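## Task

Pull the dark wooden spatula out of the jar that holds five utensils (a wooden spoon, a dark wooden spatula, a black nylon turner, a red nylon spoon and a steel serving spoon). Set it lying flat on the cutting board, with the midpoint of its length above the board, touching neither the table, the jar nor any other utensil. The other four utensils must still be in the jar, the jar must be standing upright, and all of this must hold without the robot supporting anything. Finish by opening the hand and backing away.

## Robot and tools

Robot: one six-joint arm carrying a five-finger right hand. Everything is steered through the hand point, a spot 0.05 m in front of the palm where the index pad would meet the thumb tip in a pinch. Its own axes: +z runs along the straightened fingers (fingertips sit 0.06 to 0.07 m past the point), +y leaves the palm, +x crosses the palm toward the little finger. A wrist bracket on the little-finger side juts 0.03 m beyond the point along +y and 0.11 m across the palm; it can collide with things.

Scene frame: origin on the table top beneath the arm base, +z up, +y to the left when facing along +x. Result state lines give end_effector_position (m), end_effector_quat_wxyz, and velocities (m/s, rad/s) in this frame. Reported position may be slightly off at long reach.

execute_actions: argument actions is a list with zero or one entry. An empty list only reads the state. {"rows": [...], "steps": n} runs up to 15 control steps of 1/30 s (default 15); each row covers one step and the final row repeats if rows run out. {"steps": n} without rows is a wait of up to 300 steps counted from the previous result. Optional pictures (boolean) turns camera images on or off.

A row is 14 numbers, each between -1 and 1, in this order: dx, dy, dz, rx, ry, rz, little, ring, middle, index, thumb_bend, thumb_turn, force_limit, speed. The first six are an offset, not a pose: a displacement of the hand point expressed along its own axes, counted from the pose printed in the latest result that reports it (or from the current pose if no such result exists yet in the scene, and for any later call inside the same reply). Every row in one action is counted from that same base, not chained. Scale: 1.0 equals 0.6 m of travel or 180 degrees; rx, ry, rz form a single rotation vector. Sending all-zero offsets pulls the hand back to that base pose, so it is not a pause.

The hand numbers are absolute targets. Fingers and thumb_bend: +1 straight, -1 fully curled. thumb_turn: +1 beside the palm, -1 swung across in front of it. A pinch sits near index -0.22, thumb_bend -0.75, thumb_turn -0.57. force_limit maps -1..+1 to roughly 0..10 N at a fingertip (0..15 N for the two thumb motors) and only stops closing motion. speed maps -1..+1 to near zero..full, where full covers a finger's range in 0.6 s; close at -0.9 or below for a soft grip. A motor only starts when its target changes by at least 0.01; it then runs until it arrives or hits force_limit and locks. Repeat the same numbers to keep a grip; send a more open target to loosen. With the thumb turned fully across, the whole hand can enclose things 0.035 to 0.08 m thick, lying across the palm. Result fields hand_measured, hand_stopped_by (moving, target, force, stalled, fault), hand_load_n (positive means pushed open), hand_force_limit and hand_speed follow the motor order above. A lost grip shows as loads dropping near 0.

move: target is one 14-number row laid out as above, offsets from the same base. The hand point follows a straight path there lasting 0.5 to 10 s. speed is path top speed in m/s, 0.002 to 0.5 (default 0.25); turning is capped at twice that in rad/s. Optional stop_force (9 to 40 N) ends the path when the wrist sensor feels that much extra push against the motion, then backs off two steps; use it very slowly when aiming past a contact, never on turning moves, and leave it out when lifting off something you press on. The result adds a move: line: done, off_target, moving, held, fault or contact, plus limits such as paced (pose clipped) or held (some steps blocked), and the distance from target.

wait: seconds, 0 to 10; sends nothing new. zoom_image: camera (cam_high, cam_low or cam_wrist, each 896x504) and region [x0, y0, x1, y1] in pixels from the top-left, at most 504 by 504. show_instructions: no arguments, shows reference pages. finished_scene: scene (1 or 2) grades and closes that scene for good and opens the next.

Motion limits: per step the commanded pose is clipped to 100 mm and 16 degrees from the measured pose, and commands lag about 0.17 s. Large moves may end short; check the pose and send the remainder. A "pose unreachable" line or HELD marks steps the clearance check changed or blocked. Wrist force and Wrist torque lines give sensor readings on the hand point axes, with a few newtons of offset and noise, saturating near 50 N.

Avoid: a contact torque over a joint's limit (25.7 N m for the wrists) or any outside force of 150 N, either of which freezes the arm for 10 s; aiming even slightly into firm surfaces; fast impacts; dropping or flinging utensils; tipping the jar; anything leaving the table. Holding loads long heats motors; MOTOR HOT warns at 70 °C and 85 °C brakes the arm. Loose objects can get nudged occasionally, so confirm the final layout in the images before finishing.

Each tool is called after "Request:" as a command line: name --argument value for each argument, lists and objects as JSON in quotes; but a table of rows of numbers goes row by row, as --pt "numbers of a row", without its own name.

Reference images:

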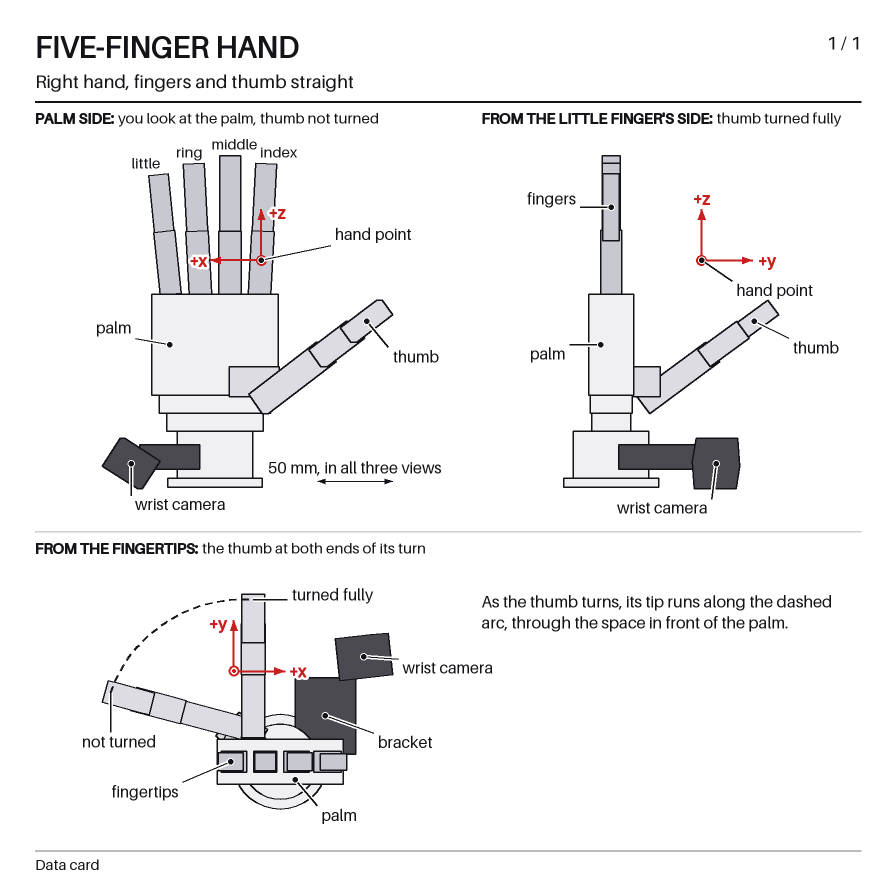

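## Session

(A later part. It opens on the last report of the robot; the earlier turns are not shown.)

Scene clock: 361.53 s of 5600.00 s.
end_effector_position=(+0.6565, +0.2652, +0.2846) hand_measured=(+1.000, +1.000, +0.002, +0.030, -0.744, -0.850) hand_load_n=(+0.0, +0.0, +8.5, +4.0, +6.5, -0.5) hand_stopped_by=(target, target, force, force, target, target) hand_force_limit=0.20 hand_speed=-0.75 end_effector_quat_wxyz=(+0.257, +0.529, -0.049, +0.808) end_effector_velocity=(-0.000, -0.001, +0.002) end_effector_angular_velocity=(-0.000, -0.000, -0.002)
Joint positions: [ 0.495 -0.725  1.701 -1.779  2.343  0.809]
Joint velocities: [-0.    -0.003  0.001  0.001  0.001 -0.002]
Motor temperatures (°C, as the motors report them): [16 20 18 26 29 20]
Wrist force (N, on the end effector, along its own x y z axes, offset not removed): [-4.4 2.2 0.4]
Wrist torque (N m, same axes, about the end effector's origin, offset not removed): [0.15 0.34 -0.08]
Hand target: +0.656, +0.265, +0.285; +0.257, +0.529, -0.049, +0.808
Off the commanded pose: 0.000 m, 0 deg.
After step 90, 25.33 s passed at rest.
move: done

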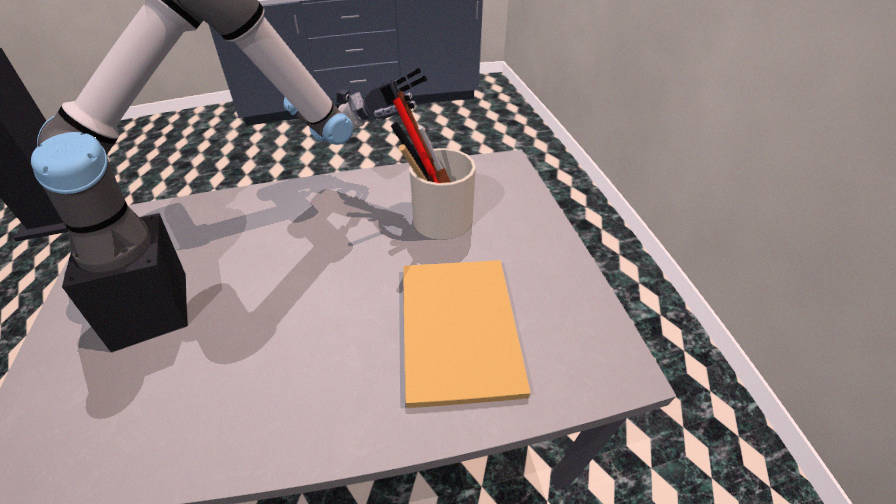

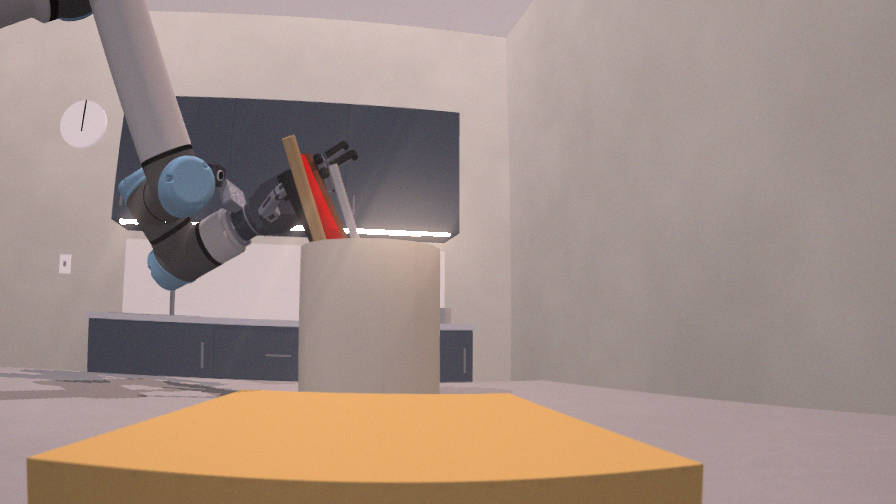

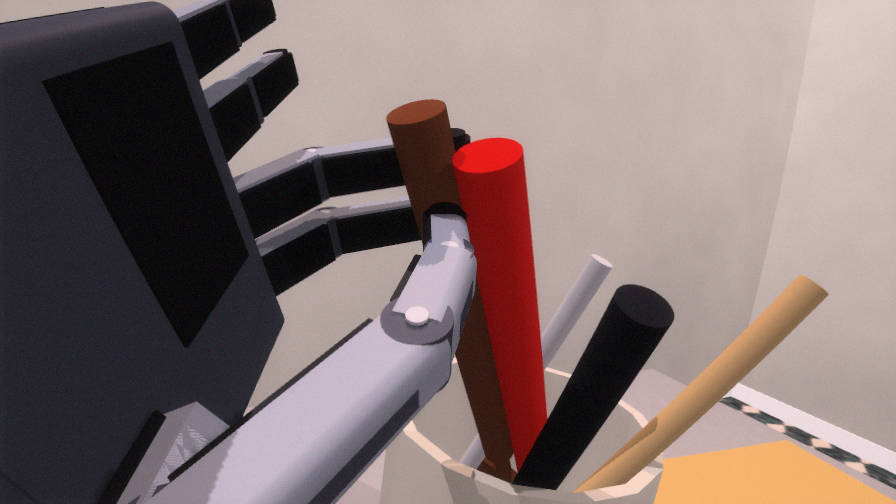

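Request:
execute_actions --actions '[]'

Scene clock: 372.77 s of 5600.00 s.
end_effector_position=(+0.6565, +0.2653, +0.2848) hand_measured=(+1.000, +1.000, +0.002, +0.030, -0.744, -0.850) hand_load_n=(+0.0, +0.0, +8.5, +4.0, +6.5, -0.5) hand_stopped_by=(target, target, force, force, target, target) hand_force_limit=0.20 hand_speed=-0.75 end_effector_quat_wxyz=(+0.257, +0.529, -0.049, +0.808) end_effector_velocity=(-0.000, +0.000, -0.001) end_effector_angular_velocity=(-0.001, +0.001, +0.000)
Joint positions: [ 0.495 -0.725  1.701 -1.779  2.343  0.809]
Joint velocities: [ 0.     0.001 -0.    -0.     0.    -0.001]
Motor temperatures (°C, as the motors report them): [16 20 18 26 29 20]
Wrist force (N, on the end effector, along its own x y z axes, offset not removed): [-2.7 -0.2 0.6]
Wrist torque (N m, same axes, about the end effector's origin, offset not removed): [-0.18 0.23 0.03]
Hand target: +0.656, +0.265, +0.285; +0.257, +0.529, -0.049, +0.808
Off the commanded pose: 0.000 m, 0 deg.
Steps of this call (steps 1 to 90: nothing new was sent; then 8.23 s passed at rest). Readings (end_effector_position | what the end effector reports):
1: (+0.6565, +0.2652, +0.2847) | hand_measured=(+1.000, +1.000, +0.002, +0.030, -0.744, -0.850) hand_load_n=(+0.0, +0.0, +8.5, +4.0, +6.5, -0.5) hand_stopped_by=(target, target, force, force, target, target) hand_force_limit=0.20 hand_speed=-0.75
2: (+0.6565, +0.2652, +0.2847) | hand_measured=(+1.000, +1.000, +0.002, +0.030, -0.744, -0.850) hand_load_n=(+0.0, +0.0, +8.5, +4.0, +6.5, -0.5) hand_stopped_by=(target, target, force, force, target, target) hand_force_limit=0.20 hand_speed=-0.75
4: (+0.6565, +0.2653, +0.2848) | hand_measured=(+1.000, +1.000, +0.002, +0.030, -0.744, -0.850) hand_load_n=(+0.0, +0.0, +8.5, +4.0, +6.5, -0.5) hand_stopped_by=(target, target, force, force, target, target) hand_force_limit=0.20 hand_speed=-0.75
8: (+0.6565, +0.2653, +0.2848) | hand_measured=(+1.000, +1.000, +0.002, +0.030, -0.744, -0.850) hand_load_n=(+0.0, +0.0, +8.5, +4.0, +6.5, -0.5) hand_stopped_by=(target, target, force, force, target, target) hand_force_limit=0.20 hand_speed=-0.75
90: the state above

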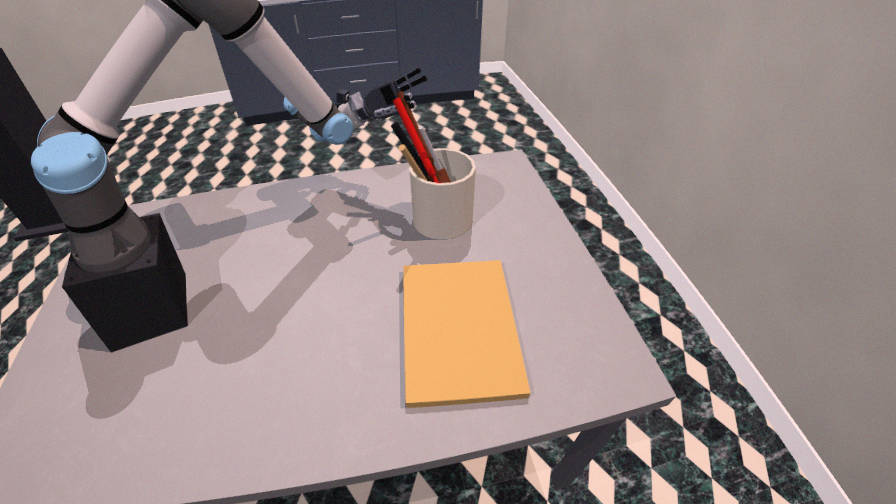

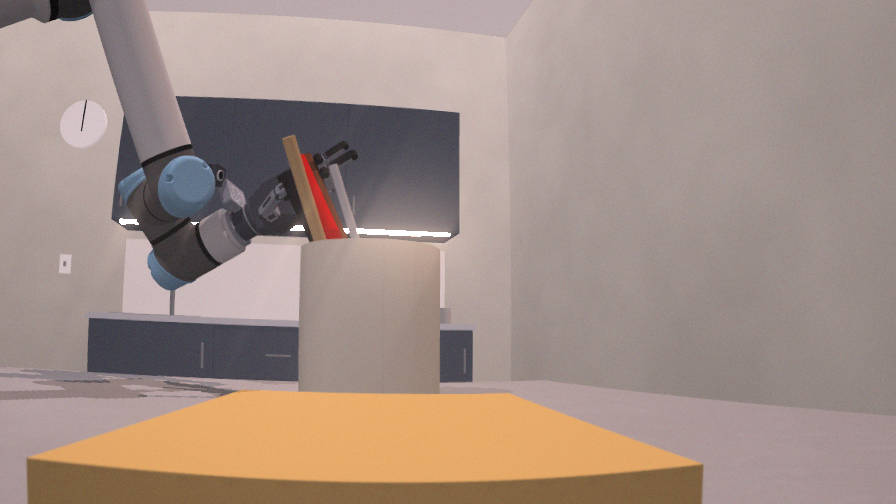

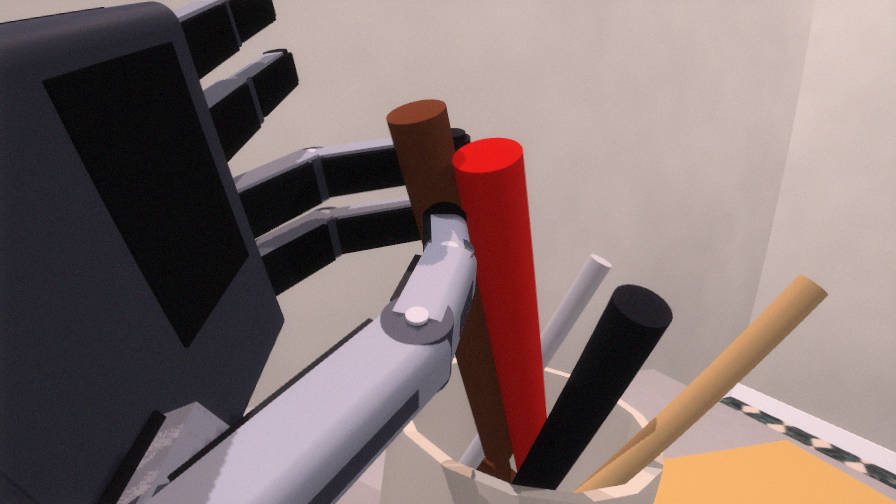

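Request:
zoom_image --camera "cam_high" --region '[370, 70, 500, 220]'

Region (370, 70, 500, 220) of cam_high's 896x504 image, scaled by 3.360, with more detail than that image has; it fills the left 437 columns of this view, and the rest is white.

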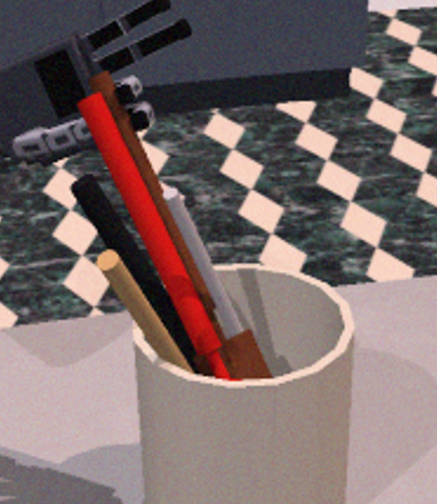

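Request:
move --target '[-0.105, 0.012, 0, 0, 0, 0, 1.0, 1.0, -0.3, -0.3, -0.75, -0.85, 0.2, -0.75]' --speed 0.04

Scene clock: 494.73 s of 5600.00 s.
end_effector_position=(+0.6726, +0.2363, +0.2310) hand_measured=(+1.000, +1.000, +0.002, +0.030, -0.744, -0.850) hand_load_n=(+0.0, +0.0, +8.5, +5.0, +6.0, +0.0) hand_stopped_by=(target, target, force, force, target, target) hand_force_limit=0.20 hand_speed=-0.75 end_effector_quat_wxyz=(+0.257, +0.529, -0.049, +0.808) end_effector_velocity=(+0.000, -0.000, -0.002) end_effector_angular_velocity=(-0.000, -0.000, +0.000)
Joint positions: [ 0.438 -0.622  1.675 -1.818  2.302  0.864]
Joint velocities: [-0.001  0.004 -0.001 -0.002 -0.001  0.001]
Motor temperatures (°C, as the motors report them): [16 20 18 26 29 21]
Wrist force (N, on the end effector, along its own x y z axes, offset not removed): [-1.8 0.3 1.2]
Wrist torque (N m, same axes, about the end effector's origin, offset not removed): [-0.07 0.17 0.09]
Hand target: +0.673, +0.236, +0.231; +0.257, +0.529, -0.049, +0.808
Off the commanded pose: 0.000 m, 0 deg.
After step 90, 117.00 s passed at rest.
move: done

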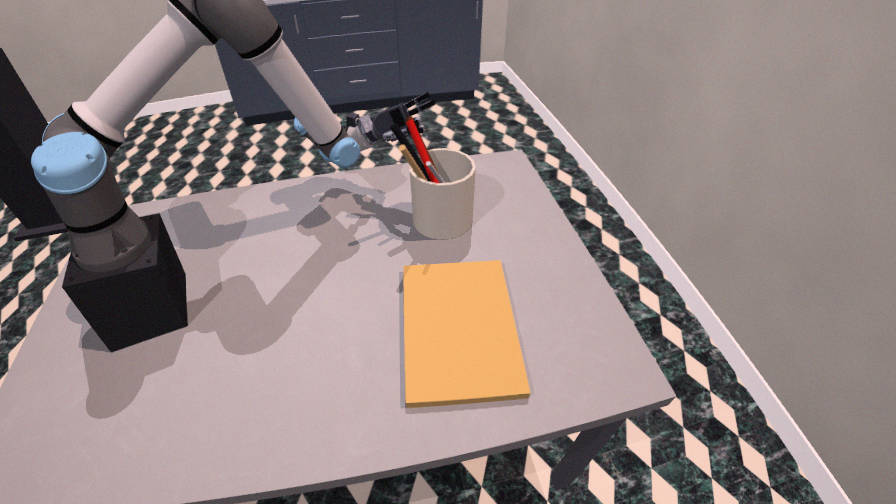

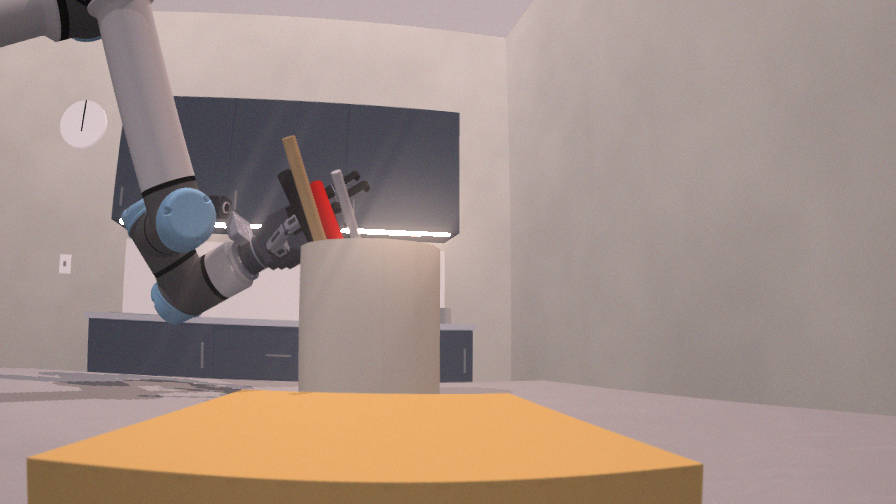

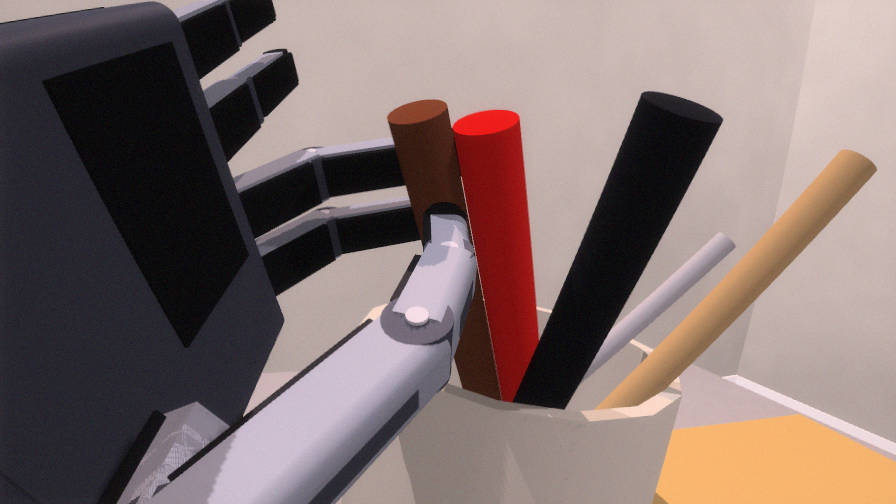

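Request:
zoom_image --camera "cam_high" --region '[370, 80, 500, 220]'

Region (370, 80, 500, 220) of cam_high's 896x504 image, scaled by 3.600, with more detail than that image has; it fills the left 468 columns of this view, and the rest is white.

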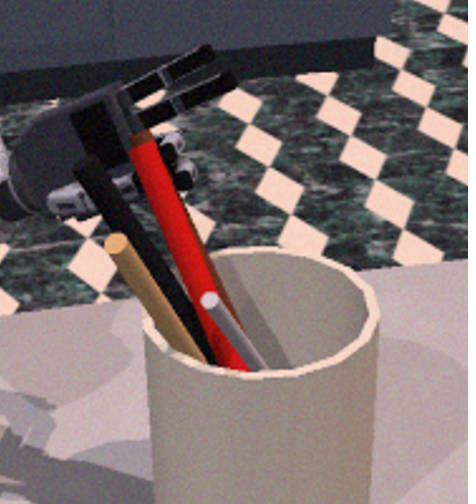

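Request:
move --target '[-0.0040, 0.0535, 0.0962, -0.0097, -0.0745, 0.0409, 1.0, 1.0, -0.3, -0.3, -0.75, -0.85, 0.2, -0.75]' --speed 0.06

Scene clock: 509.83 s of 5600.00 s.
end_effector_position=(+0.6872, +0.2146, +0.2438) hand_measured=(+1.000, +1.000, +0.002, +0.030, -0.746, -0.850) hand_load_n=(+0.0, +0.0, +10.0, +2.5, +5.0, -2.0) hand_stopped_by=(target, target, force, force, target, target) hand_force_limit=0.20 hand_speed=-0.75 end_effector_quat_wxyz=(+0.235, +0.566, -0.082, +0.786) end_effector_velocity=(-0.000, +0.001, +0.001) end_effector_angular_velocity=(+0.000, -0.001, +0.001)
Joint positions: [ 0.414 -0.713  1.677 -1.613  2.356  1.012]
Joint velocities: [ 0.001 -0.001  0.    -0.    -0.    -0.001]
Motor temperatures (°C, as the motors report them): [16 20 18 26 29 21]
Wrist force (N, on the end effector, along its own x y z axes, offset not removed): [-2.4 0.5 0.7]
Wrist torque (N m, same axes, about the end effector's origin, offset not removed): [-0.13 0.08 -0.02]
Hand target: +0.687, +0.215, +0.244; +0.235, +0.566, -0.082, +0.786
Off the commanded pose: 0.037 m, 9 deg.
After step 90, 9.63 s passed at rest.
move: held; limits=held; held on 40 of 74 steps, including the last
pose unreachable: on one or more control steps of this call an arm could not follow its commanded pose, so it was not sent that pose on those steps. On the call's last step it was still not sent that pose. It may still have moved: this result reports where it is.
cause: the commanded pose would bring two parts of the arm too close to each other (joints 4 (wrist 1) to 6 (wrist 3) lie between them).

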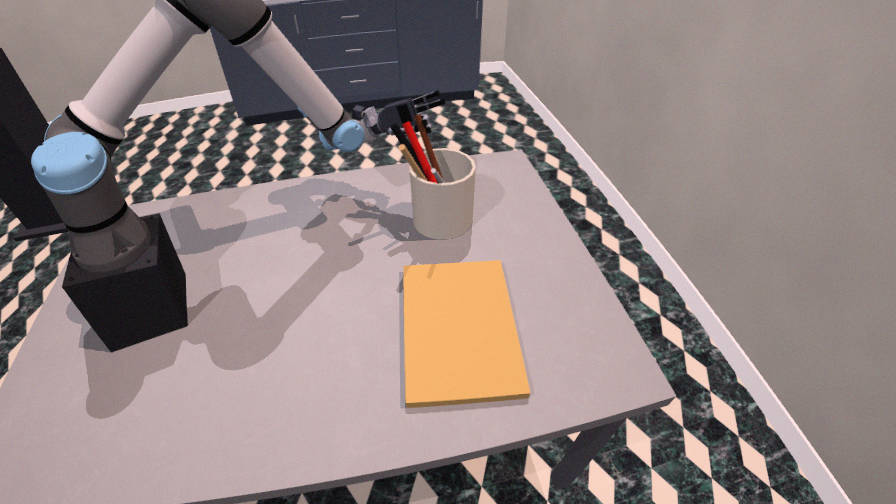

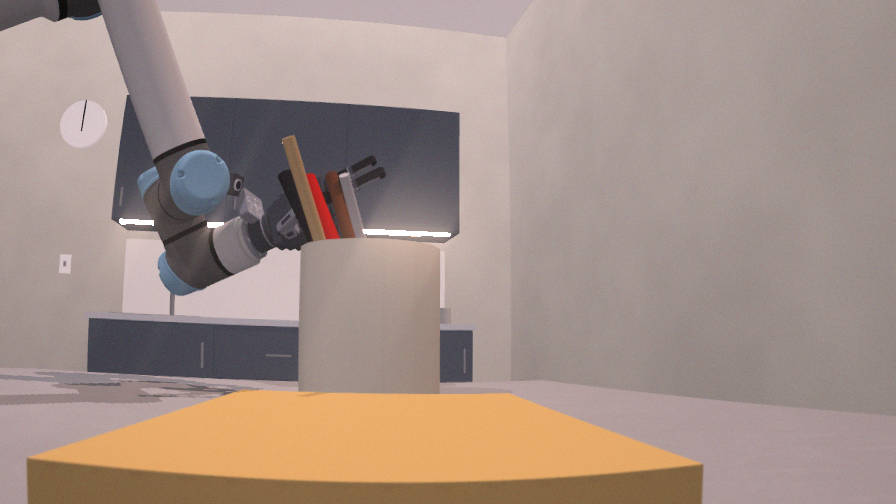

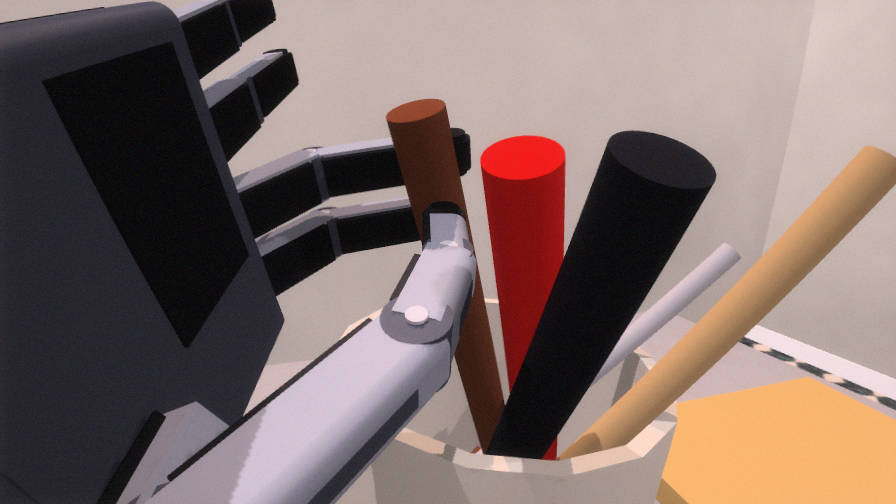

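Request:
zoom_image --camera "cam_high" --region '[380, 90, 490, 210]'

Region (380, 90, 490, 210) of cam_high's 896x504 image, scaled by 4.200, with more detail than that image has; it fills the left 462 columns of this view, and the rest is white.

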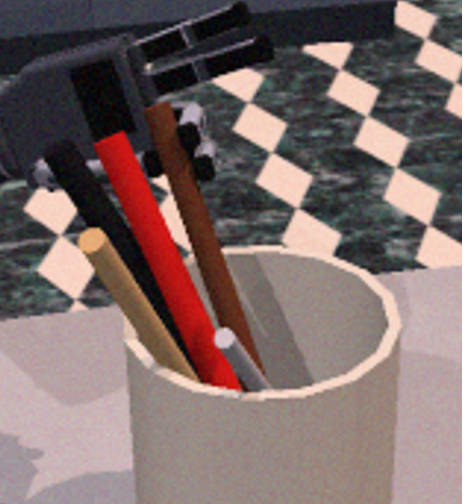

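Request:
move --target '[-0.008, -0.0404, 0.0581, 0, -0.0457, -0.0318, 1.0, 1.0, -0.3, -0.3, -0.75, -0.85, 0.2, -0.75]' --speed 0.06

Scene clock: 522.90 s of 5600.00 s.
end_effector_position=(+0.6880, +0.2148, +0.2438) hand_measured=(+1.000, +1.000, +0.002, +0.030, -0.746, -0.850) hand_load_n=(+0.0, +0.0, +10.0, +2.5, +5.0, -2.0) hand_stopped_by=(target, target, force, force, target, target) hand_force_limit=0.20 hand_speed=-0.75 end_effector_quat_wxyz=(+0.235, +0.567, -0.082, +0.785) end_effector_velocity=(+0.000, -0.001, +0.000) end_effector_angular_velocity=(+0.000, -0.001, -0.001)
Joint positions: [ 0.414 -0.713  1.674 -1.606  2.357  1.013]
Joint velocities: [-0.001 -0.001  0.     0.     0.     0.   ]
Motor temperatures (°C, as the motors report them): [16 20 18 26 29 21]
Wrist force (N, on the end effector, along its own x y z axes, offset not removed): [-3.4 0.1 0.5]
Wrist torque (N m, same axes, about the end effector's origin, offset not removed): [-0.25 0.20 -0.07]
Hand target: +0.688, +0.215, +0.244; +0.235, +0.567, -0.082, +0.785
Off the commanded pose: 0.042 m, 10 deg.
After step 90, 8.37 s passed at rest.
move: held; limits=held; held on 42 of 51 steps, including the last
pose unreachable: on one or more control steps of this call an arm could not follow its commanded pose, so it was not sent that pose on those steps. On the call's last step it was still not sent that pose. It may still have moved: this result reports where it is.
cause: the commanded pose would bring two parts of the arm too close to each other (joints 4 (wrist 1) to 6 (wrist 3) lie between them).

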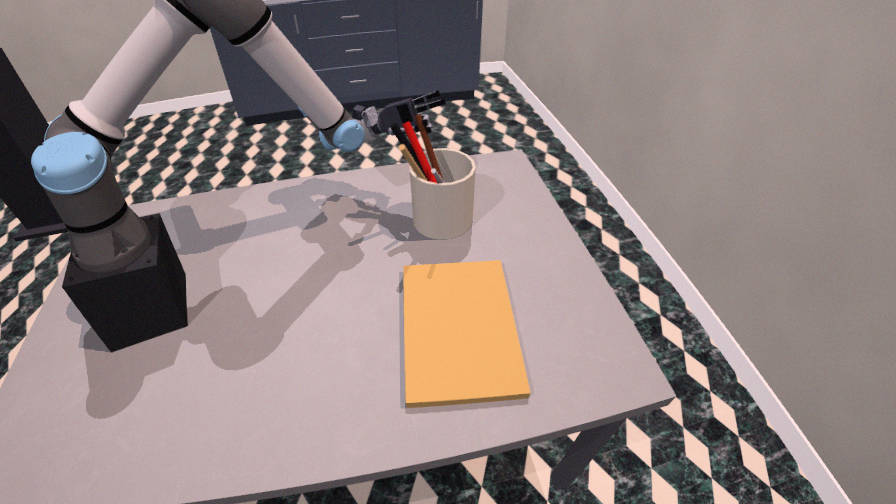

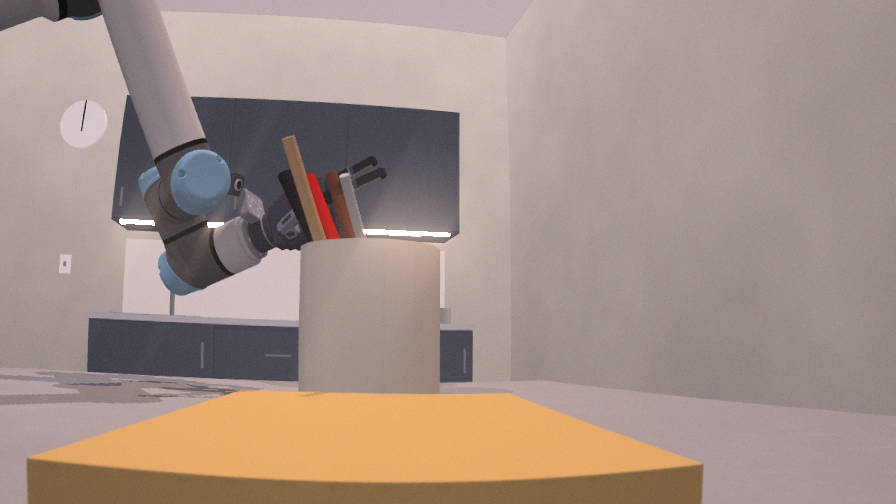

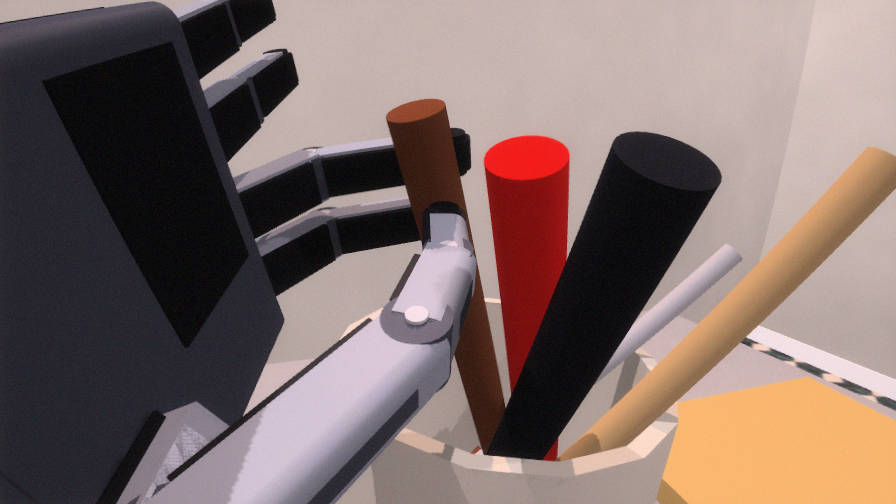

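Request:
move --target '[-0.008, -0.0441, 0.0533, 0.0821, -0.0563, -0.0318, 1.0, 1.0, -0.3, -0.3, -0.75, -0.85, 0.2, -0.75]' --speed 0.08

Scene clock: 545.63 s of 5600.00 s.
end_effector_position=(+0.7285, +0.2240, +0.2467) hand_measured=(+1.000, +1.000, +0.002, +0.028, -0.748, -0.850) hand_load_n=(+0.0, +0.0, +11.5, +3.5, +1.5, -2.5) hand_stopped_by=(target, target, force, force, target, target) hand_force_limit=0.20 hand_speed=-0.75 end_effector_quat_wxyz=(+0.192, +0.663, +0.028, +0.723) end_effector_velocity=(+0.002, -0.000, +0.001) end_effector_angular_velocity=(+0.001, +0.008, +0.004)
Joint positions: [ 0.364 -0.816  1.639 -1.093  2.162  1.169]
Joint velocities: [-0.003 -0.005 -0.003  0.018 -0.006  0.006]
Motor temperatures (°C, as the motors report them): [16 20 18 26 29 21]
Wrist force (N, on the end effector, along its own x y z axes, offset not removed): [4.9 0.2 -0.5]
Wrist torque (N m, same axes, about the end effector's origin, offset not removed): [-0.10 0.15 -0.05]
Hand target: +0.729, +0.224, +0.247; +0.191, +0.663, +0.028, +0.723
Off the commanded pose: 0.000 m, 0 deg.
After step 90, 16.67 s passed at rest.
move: done

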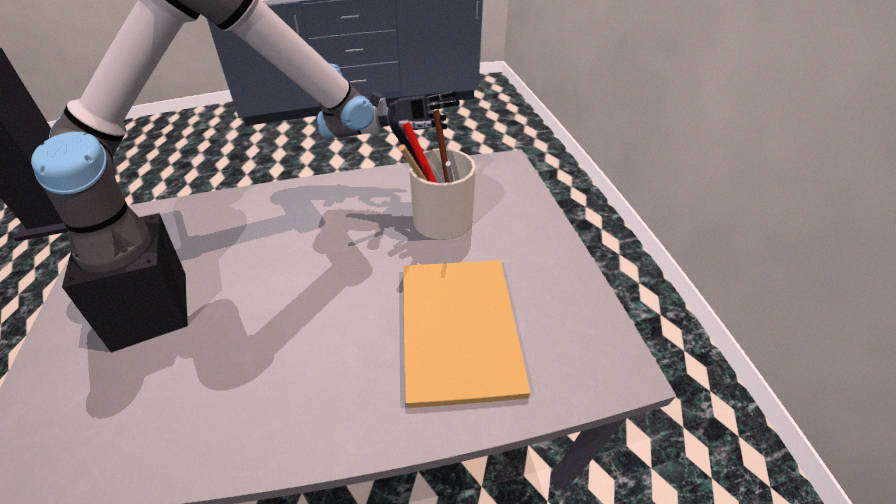

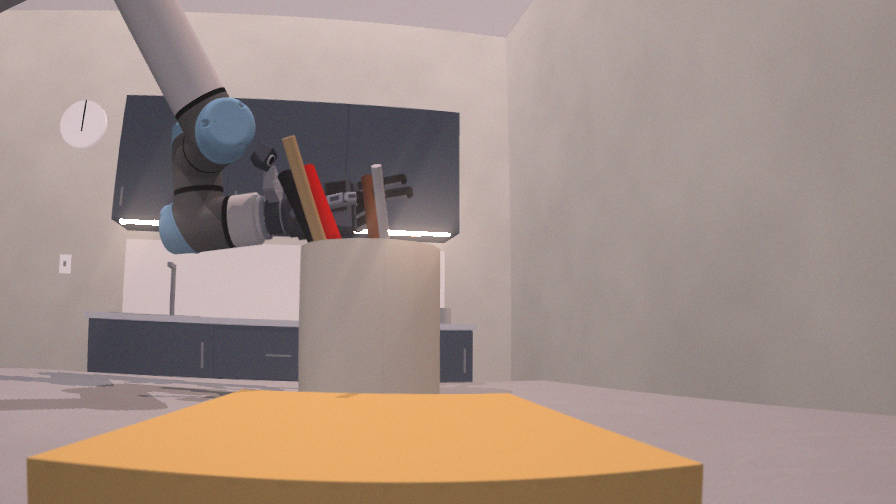

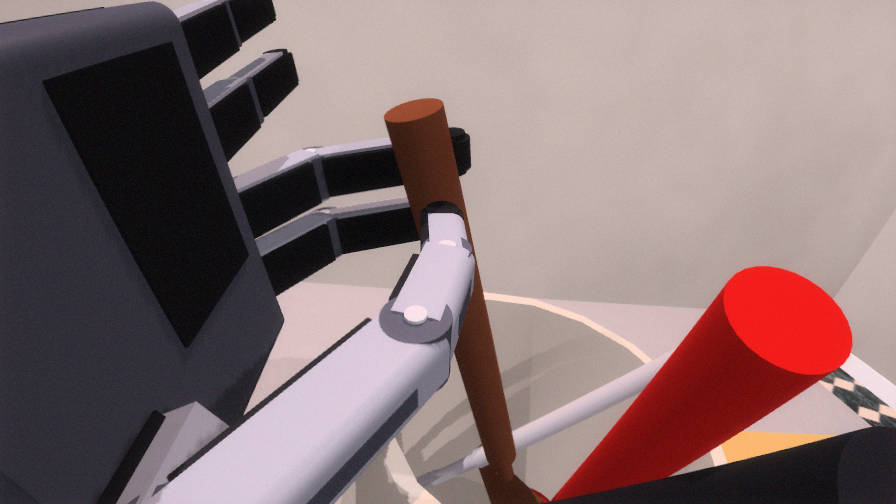

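Request:
move --target '[0.075, -0.012, 0.005, 0, 0, 0, 1.0, 1.0, -0.3, -0.3, -0.75, -0.85, 0.2, -0.75]' --speed 0.04

Scene clock: 548.73 s of 5600.00 s.
end_effector_position=(+0.7309, +0.2441, +0.2874) hand_measured=(+1.000, +1.000, +0.002, +0.030, -0.746, -0.850) hand_load_n=(+0.0, +0.0, +9.5, +4.0, +5.0, +0.0) hand_stopped_by=(target, target, force, force, target, target) hand_force_limit=0.20 hand_speed=-0.75 end_effector_quat_wxyz=(+0.192, +0.663, +0.028, +0.723) end_effector_velocity=(+0.000, +0.001, +0.001) end_effector_angular_velocity=(-0.000, +0.001, -0.000)
Joint positions: [ 0.395 -0.869  1.598 -1.005  2.192  1.159]
Joint velocities: [ 0.001 -0.001 -0.002  0.004  0.001 -0.   ]
Motor temperatures (°C, as the motors report them): [16 20 18 26 29 21]
Wrist force (N, on the end effector, along its own x y z axes, offset not removed): [-2.3 -0.2 2.2]
Wrist torque (N m, same axes, about the end effector's origin, offset not removed): [-0.25 0.14 0.11]
Hand target: +0.731, +0.244, +0.288; +0.192, +0.663, +0.028, +0.723
Off the commanded pose: 0.000 m, 0 deg.
move: done

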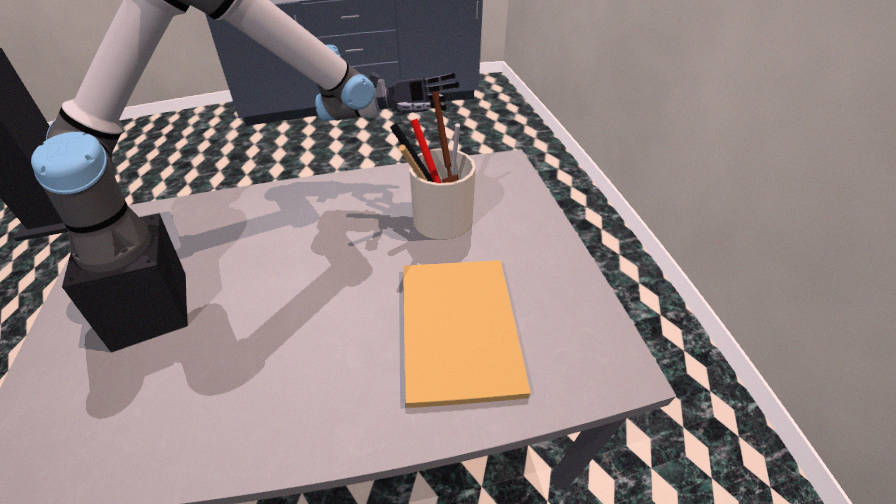

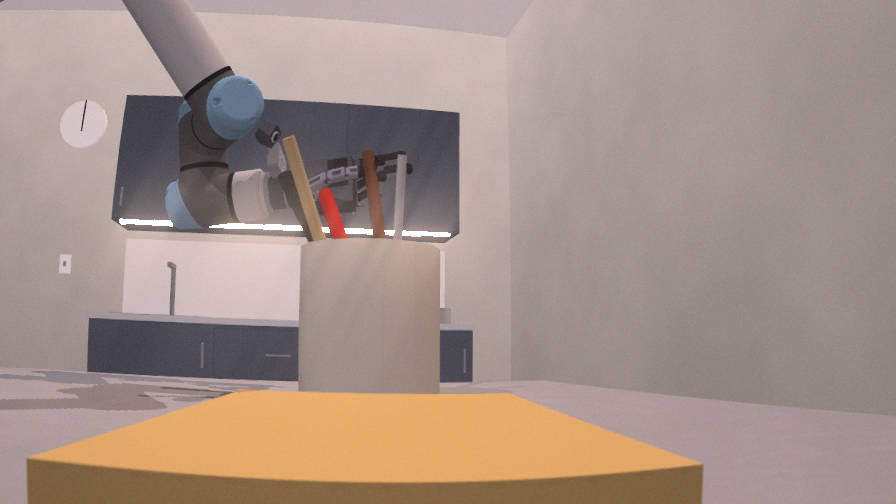

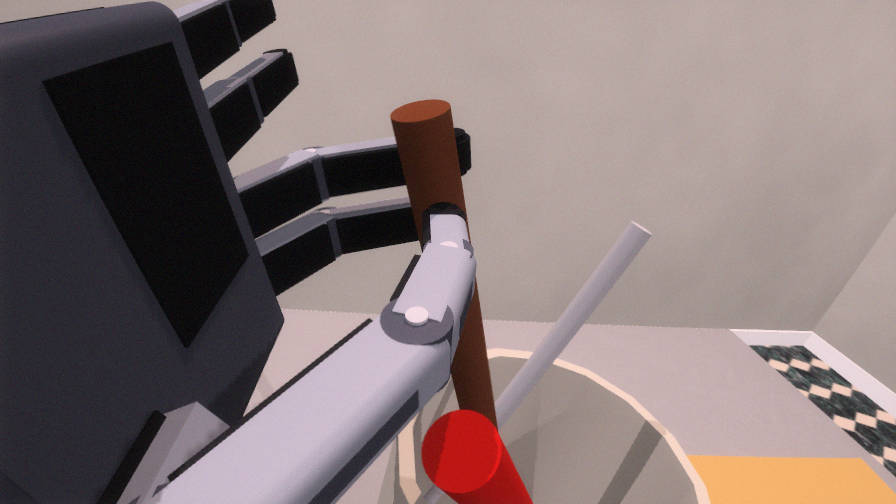

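Red is free now. Check steel.

Request:
zoom_image --camera "cam_high" --region '[380, 70, 500, 210]'

Region (380, 70, 500, 210) of cam_high's 896x504 image, scaled by 3.600, with more detail than that image has; it fills the left 432 columns of this view, and the rest is white.

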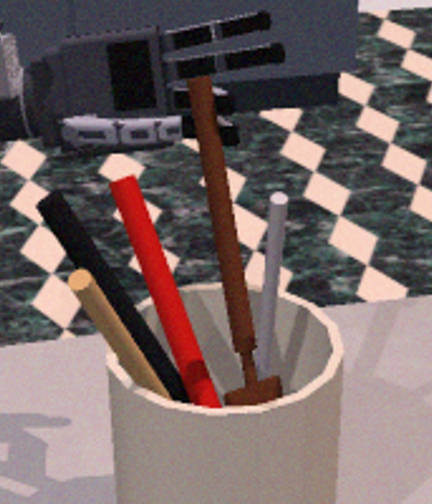

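Request:
move --target '[0.085, 0.0, 0.0, 0, 0, 0, 1.0, 1.0, -0.3, -0.3, -0.75, -0.85, 0.2, -0.75]' --speed 0.04

Scene clock: 561.03 s of 5600.00 s.
end_effector_position=(+0.7284, +0.2600, +0.3356) hand_measured=(+1.000, +1.000, +0.002, +0.030, -0.746, -0.850) hand_load_n=(+0.0, +0.0, +9.0, +4.0, +6.0, +0.0) hand_stopped_by=(target, target, force, force, target, target) hand_force_limit=0.20 hand_speed=-0.75 end_effector_quat_wxyz=(+0.192, +0.663, +0.028, +0.723) end_effector_velocity=(-0.000, +0.002, +0.002) end_effector_angular_velocity=(+0.001, -0.001, +0.001)
Joint positions: [ 0.423 -0.936  1.566 -0.911  2.218  1.15 ]
Joint velocities: [ 0.002 -0.002 -0.002  0.002  0.001 -0.   ]
Motor temperatures (°C, as the motors report them): [16 20 18 26 29 21]
Wrist force (N, on the end effector, along its own x y z axes, offset not removed): [-2.2 -1.1 0.9]
Wrist torque (N m, same axes, about the end effector's origin, offset not removed): [-0.23 0.24 -0.07]
Hand target: +0.728, +0.260, +0.336; +0.192, +0.663, +0.028, +0.723
Off the commanded pose: 0.000 m, 0 deg.
After step 90, 7.67 s passed at rest.
move: done

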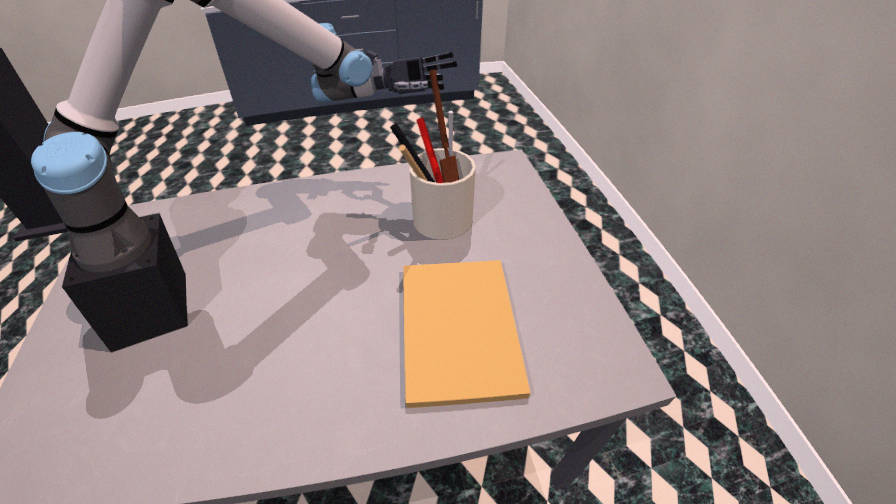

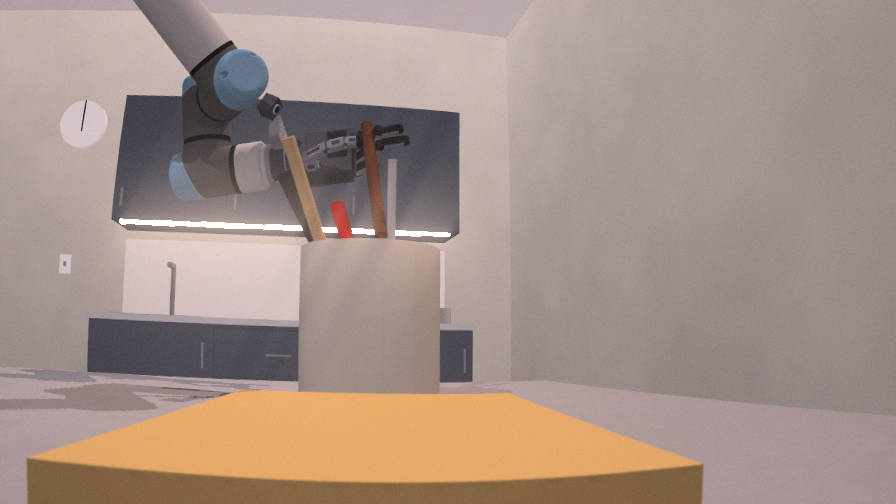

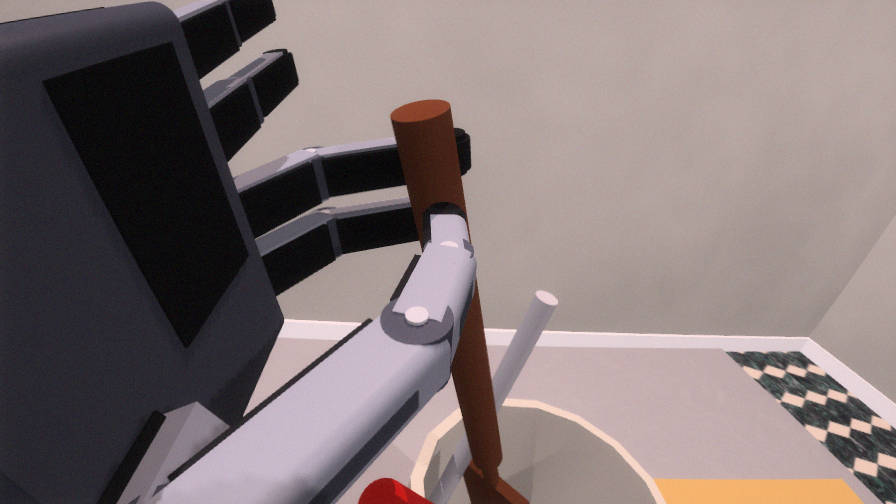

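Request:
move --target '[0.155, 0.057, 0.022, 0, 0, 0, 1.0, 1.0, -0.3, -0.3, -0.75, -0.85, 0.2, -0.75]' --speed 0.06

Scene clock: 565.97 s of 5600.00 s.
end_effector_position=(+0.7284, +0.2548, +0.4353) hand_measured=(+1.000, +1.000, +0.002, +0.030, -0.746, -0.850) hand_load_n=(+0.0, +0.0, +9.5, +3.5, +6.0, +0.0) hand_stopped_by=(target, target, force, force, target, target) hand_force_limit=0.20 hand_speed=-0.75 end_effector_quat_wxyz=(+0.192, +0.663, +0.028, +0.723) end_effector_velocity=(-0.000, +0.000, +0.001) end_effector_angular_velocity=(+0.000, +0.001, +0.001)
Joint positions: [ 0.418 -1.082  1.518 -0.715  2.214  1.151]
Joint velocities: [ 0.001 -0.002 -0.001  0.004  0.     0.   ]
Motor temperatures (°C, as the motors report them): [16 20 18 26 29 21]
Wrist force (N, on the end effector, along its own x y z axes, offset not removed): [-0.7 -1.5 1.3]
Wrist torque (N m, same axes, about the end effector's origin, offset not removed): [-0.41 0.02 0.11]
Hand target: +0.728, +0.255, +0.435; +0.192, +0.663, +0.028, +0.723
Off the commanded pose: 0.000 m, 0 deg.
move: done

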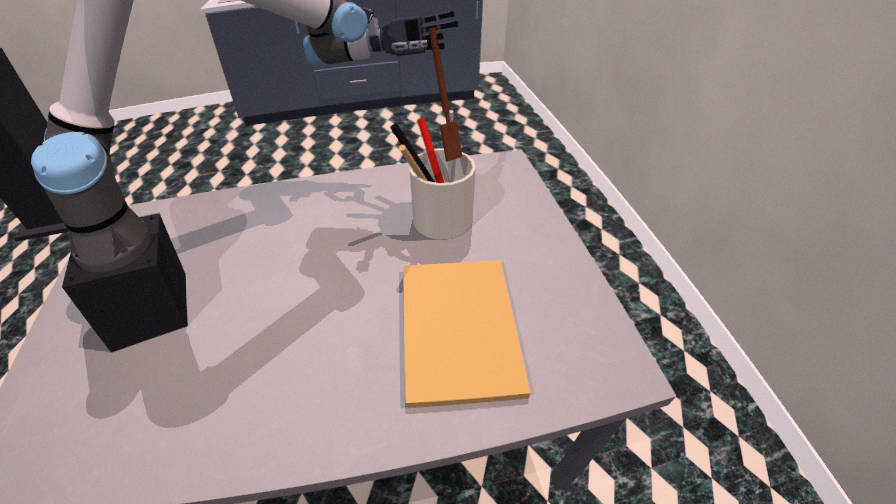

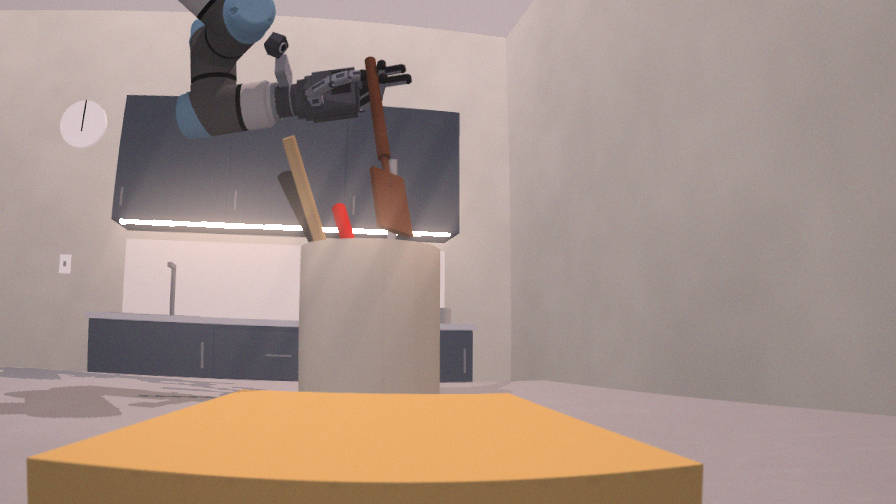

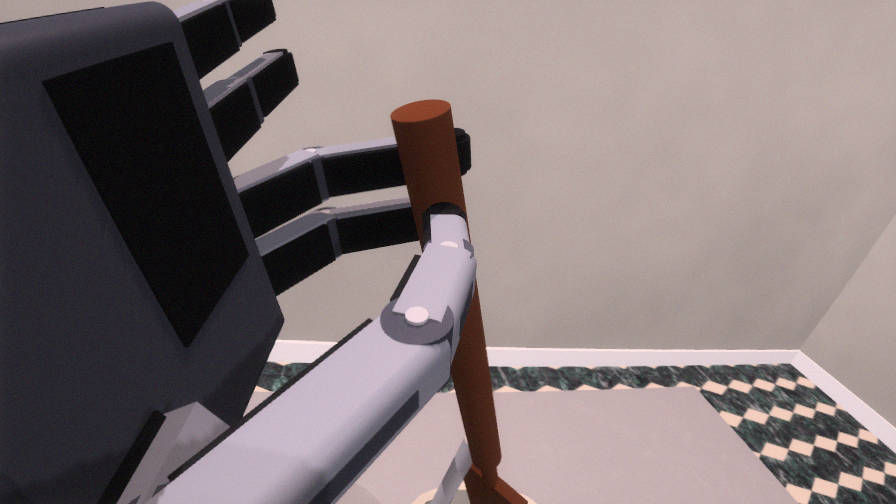

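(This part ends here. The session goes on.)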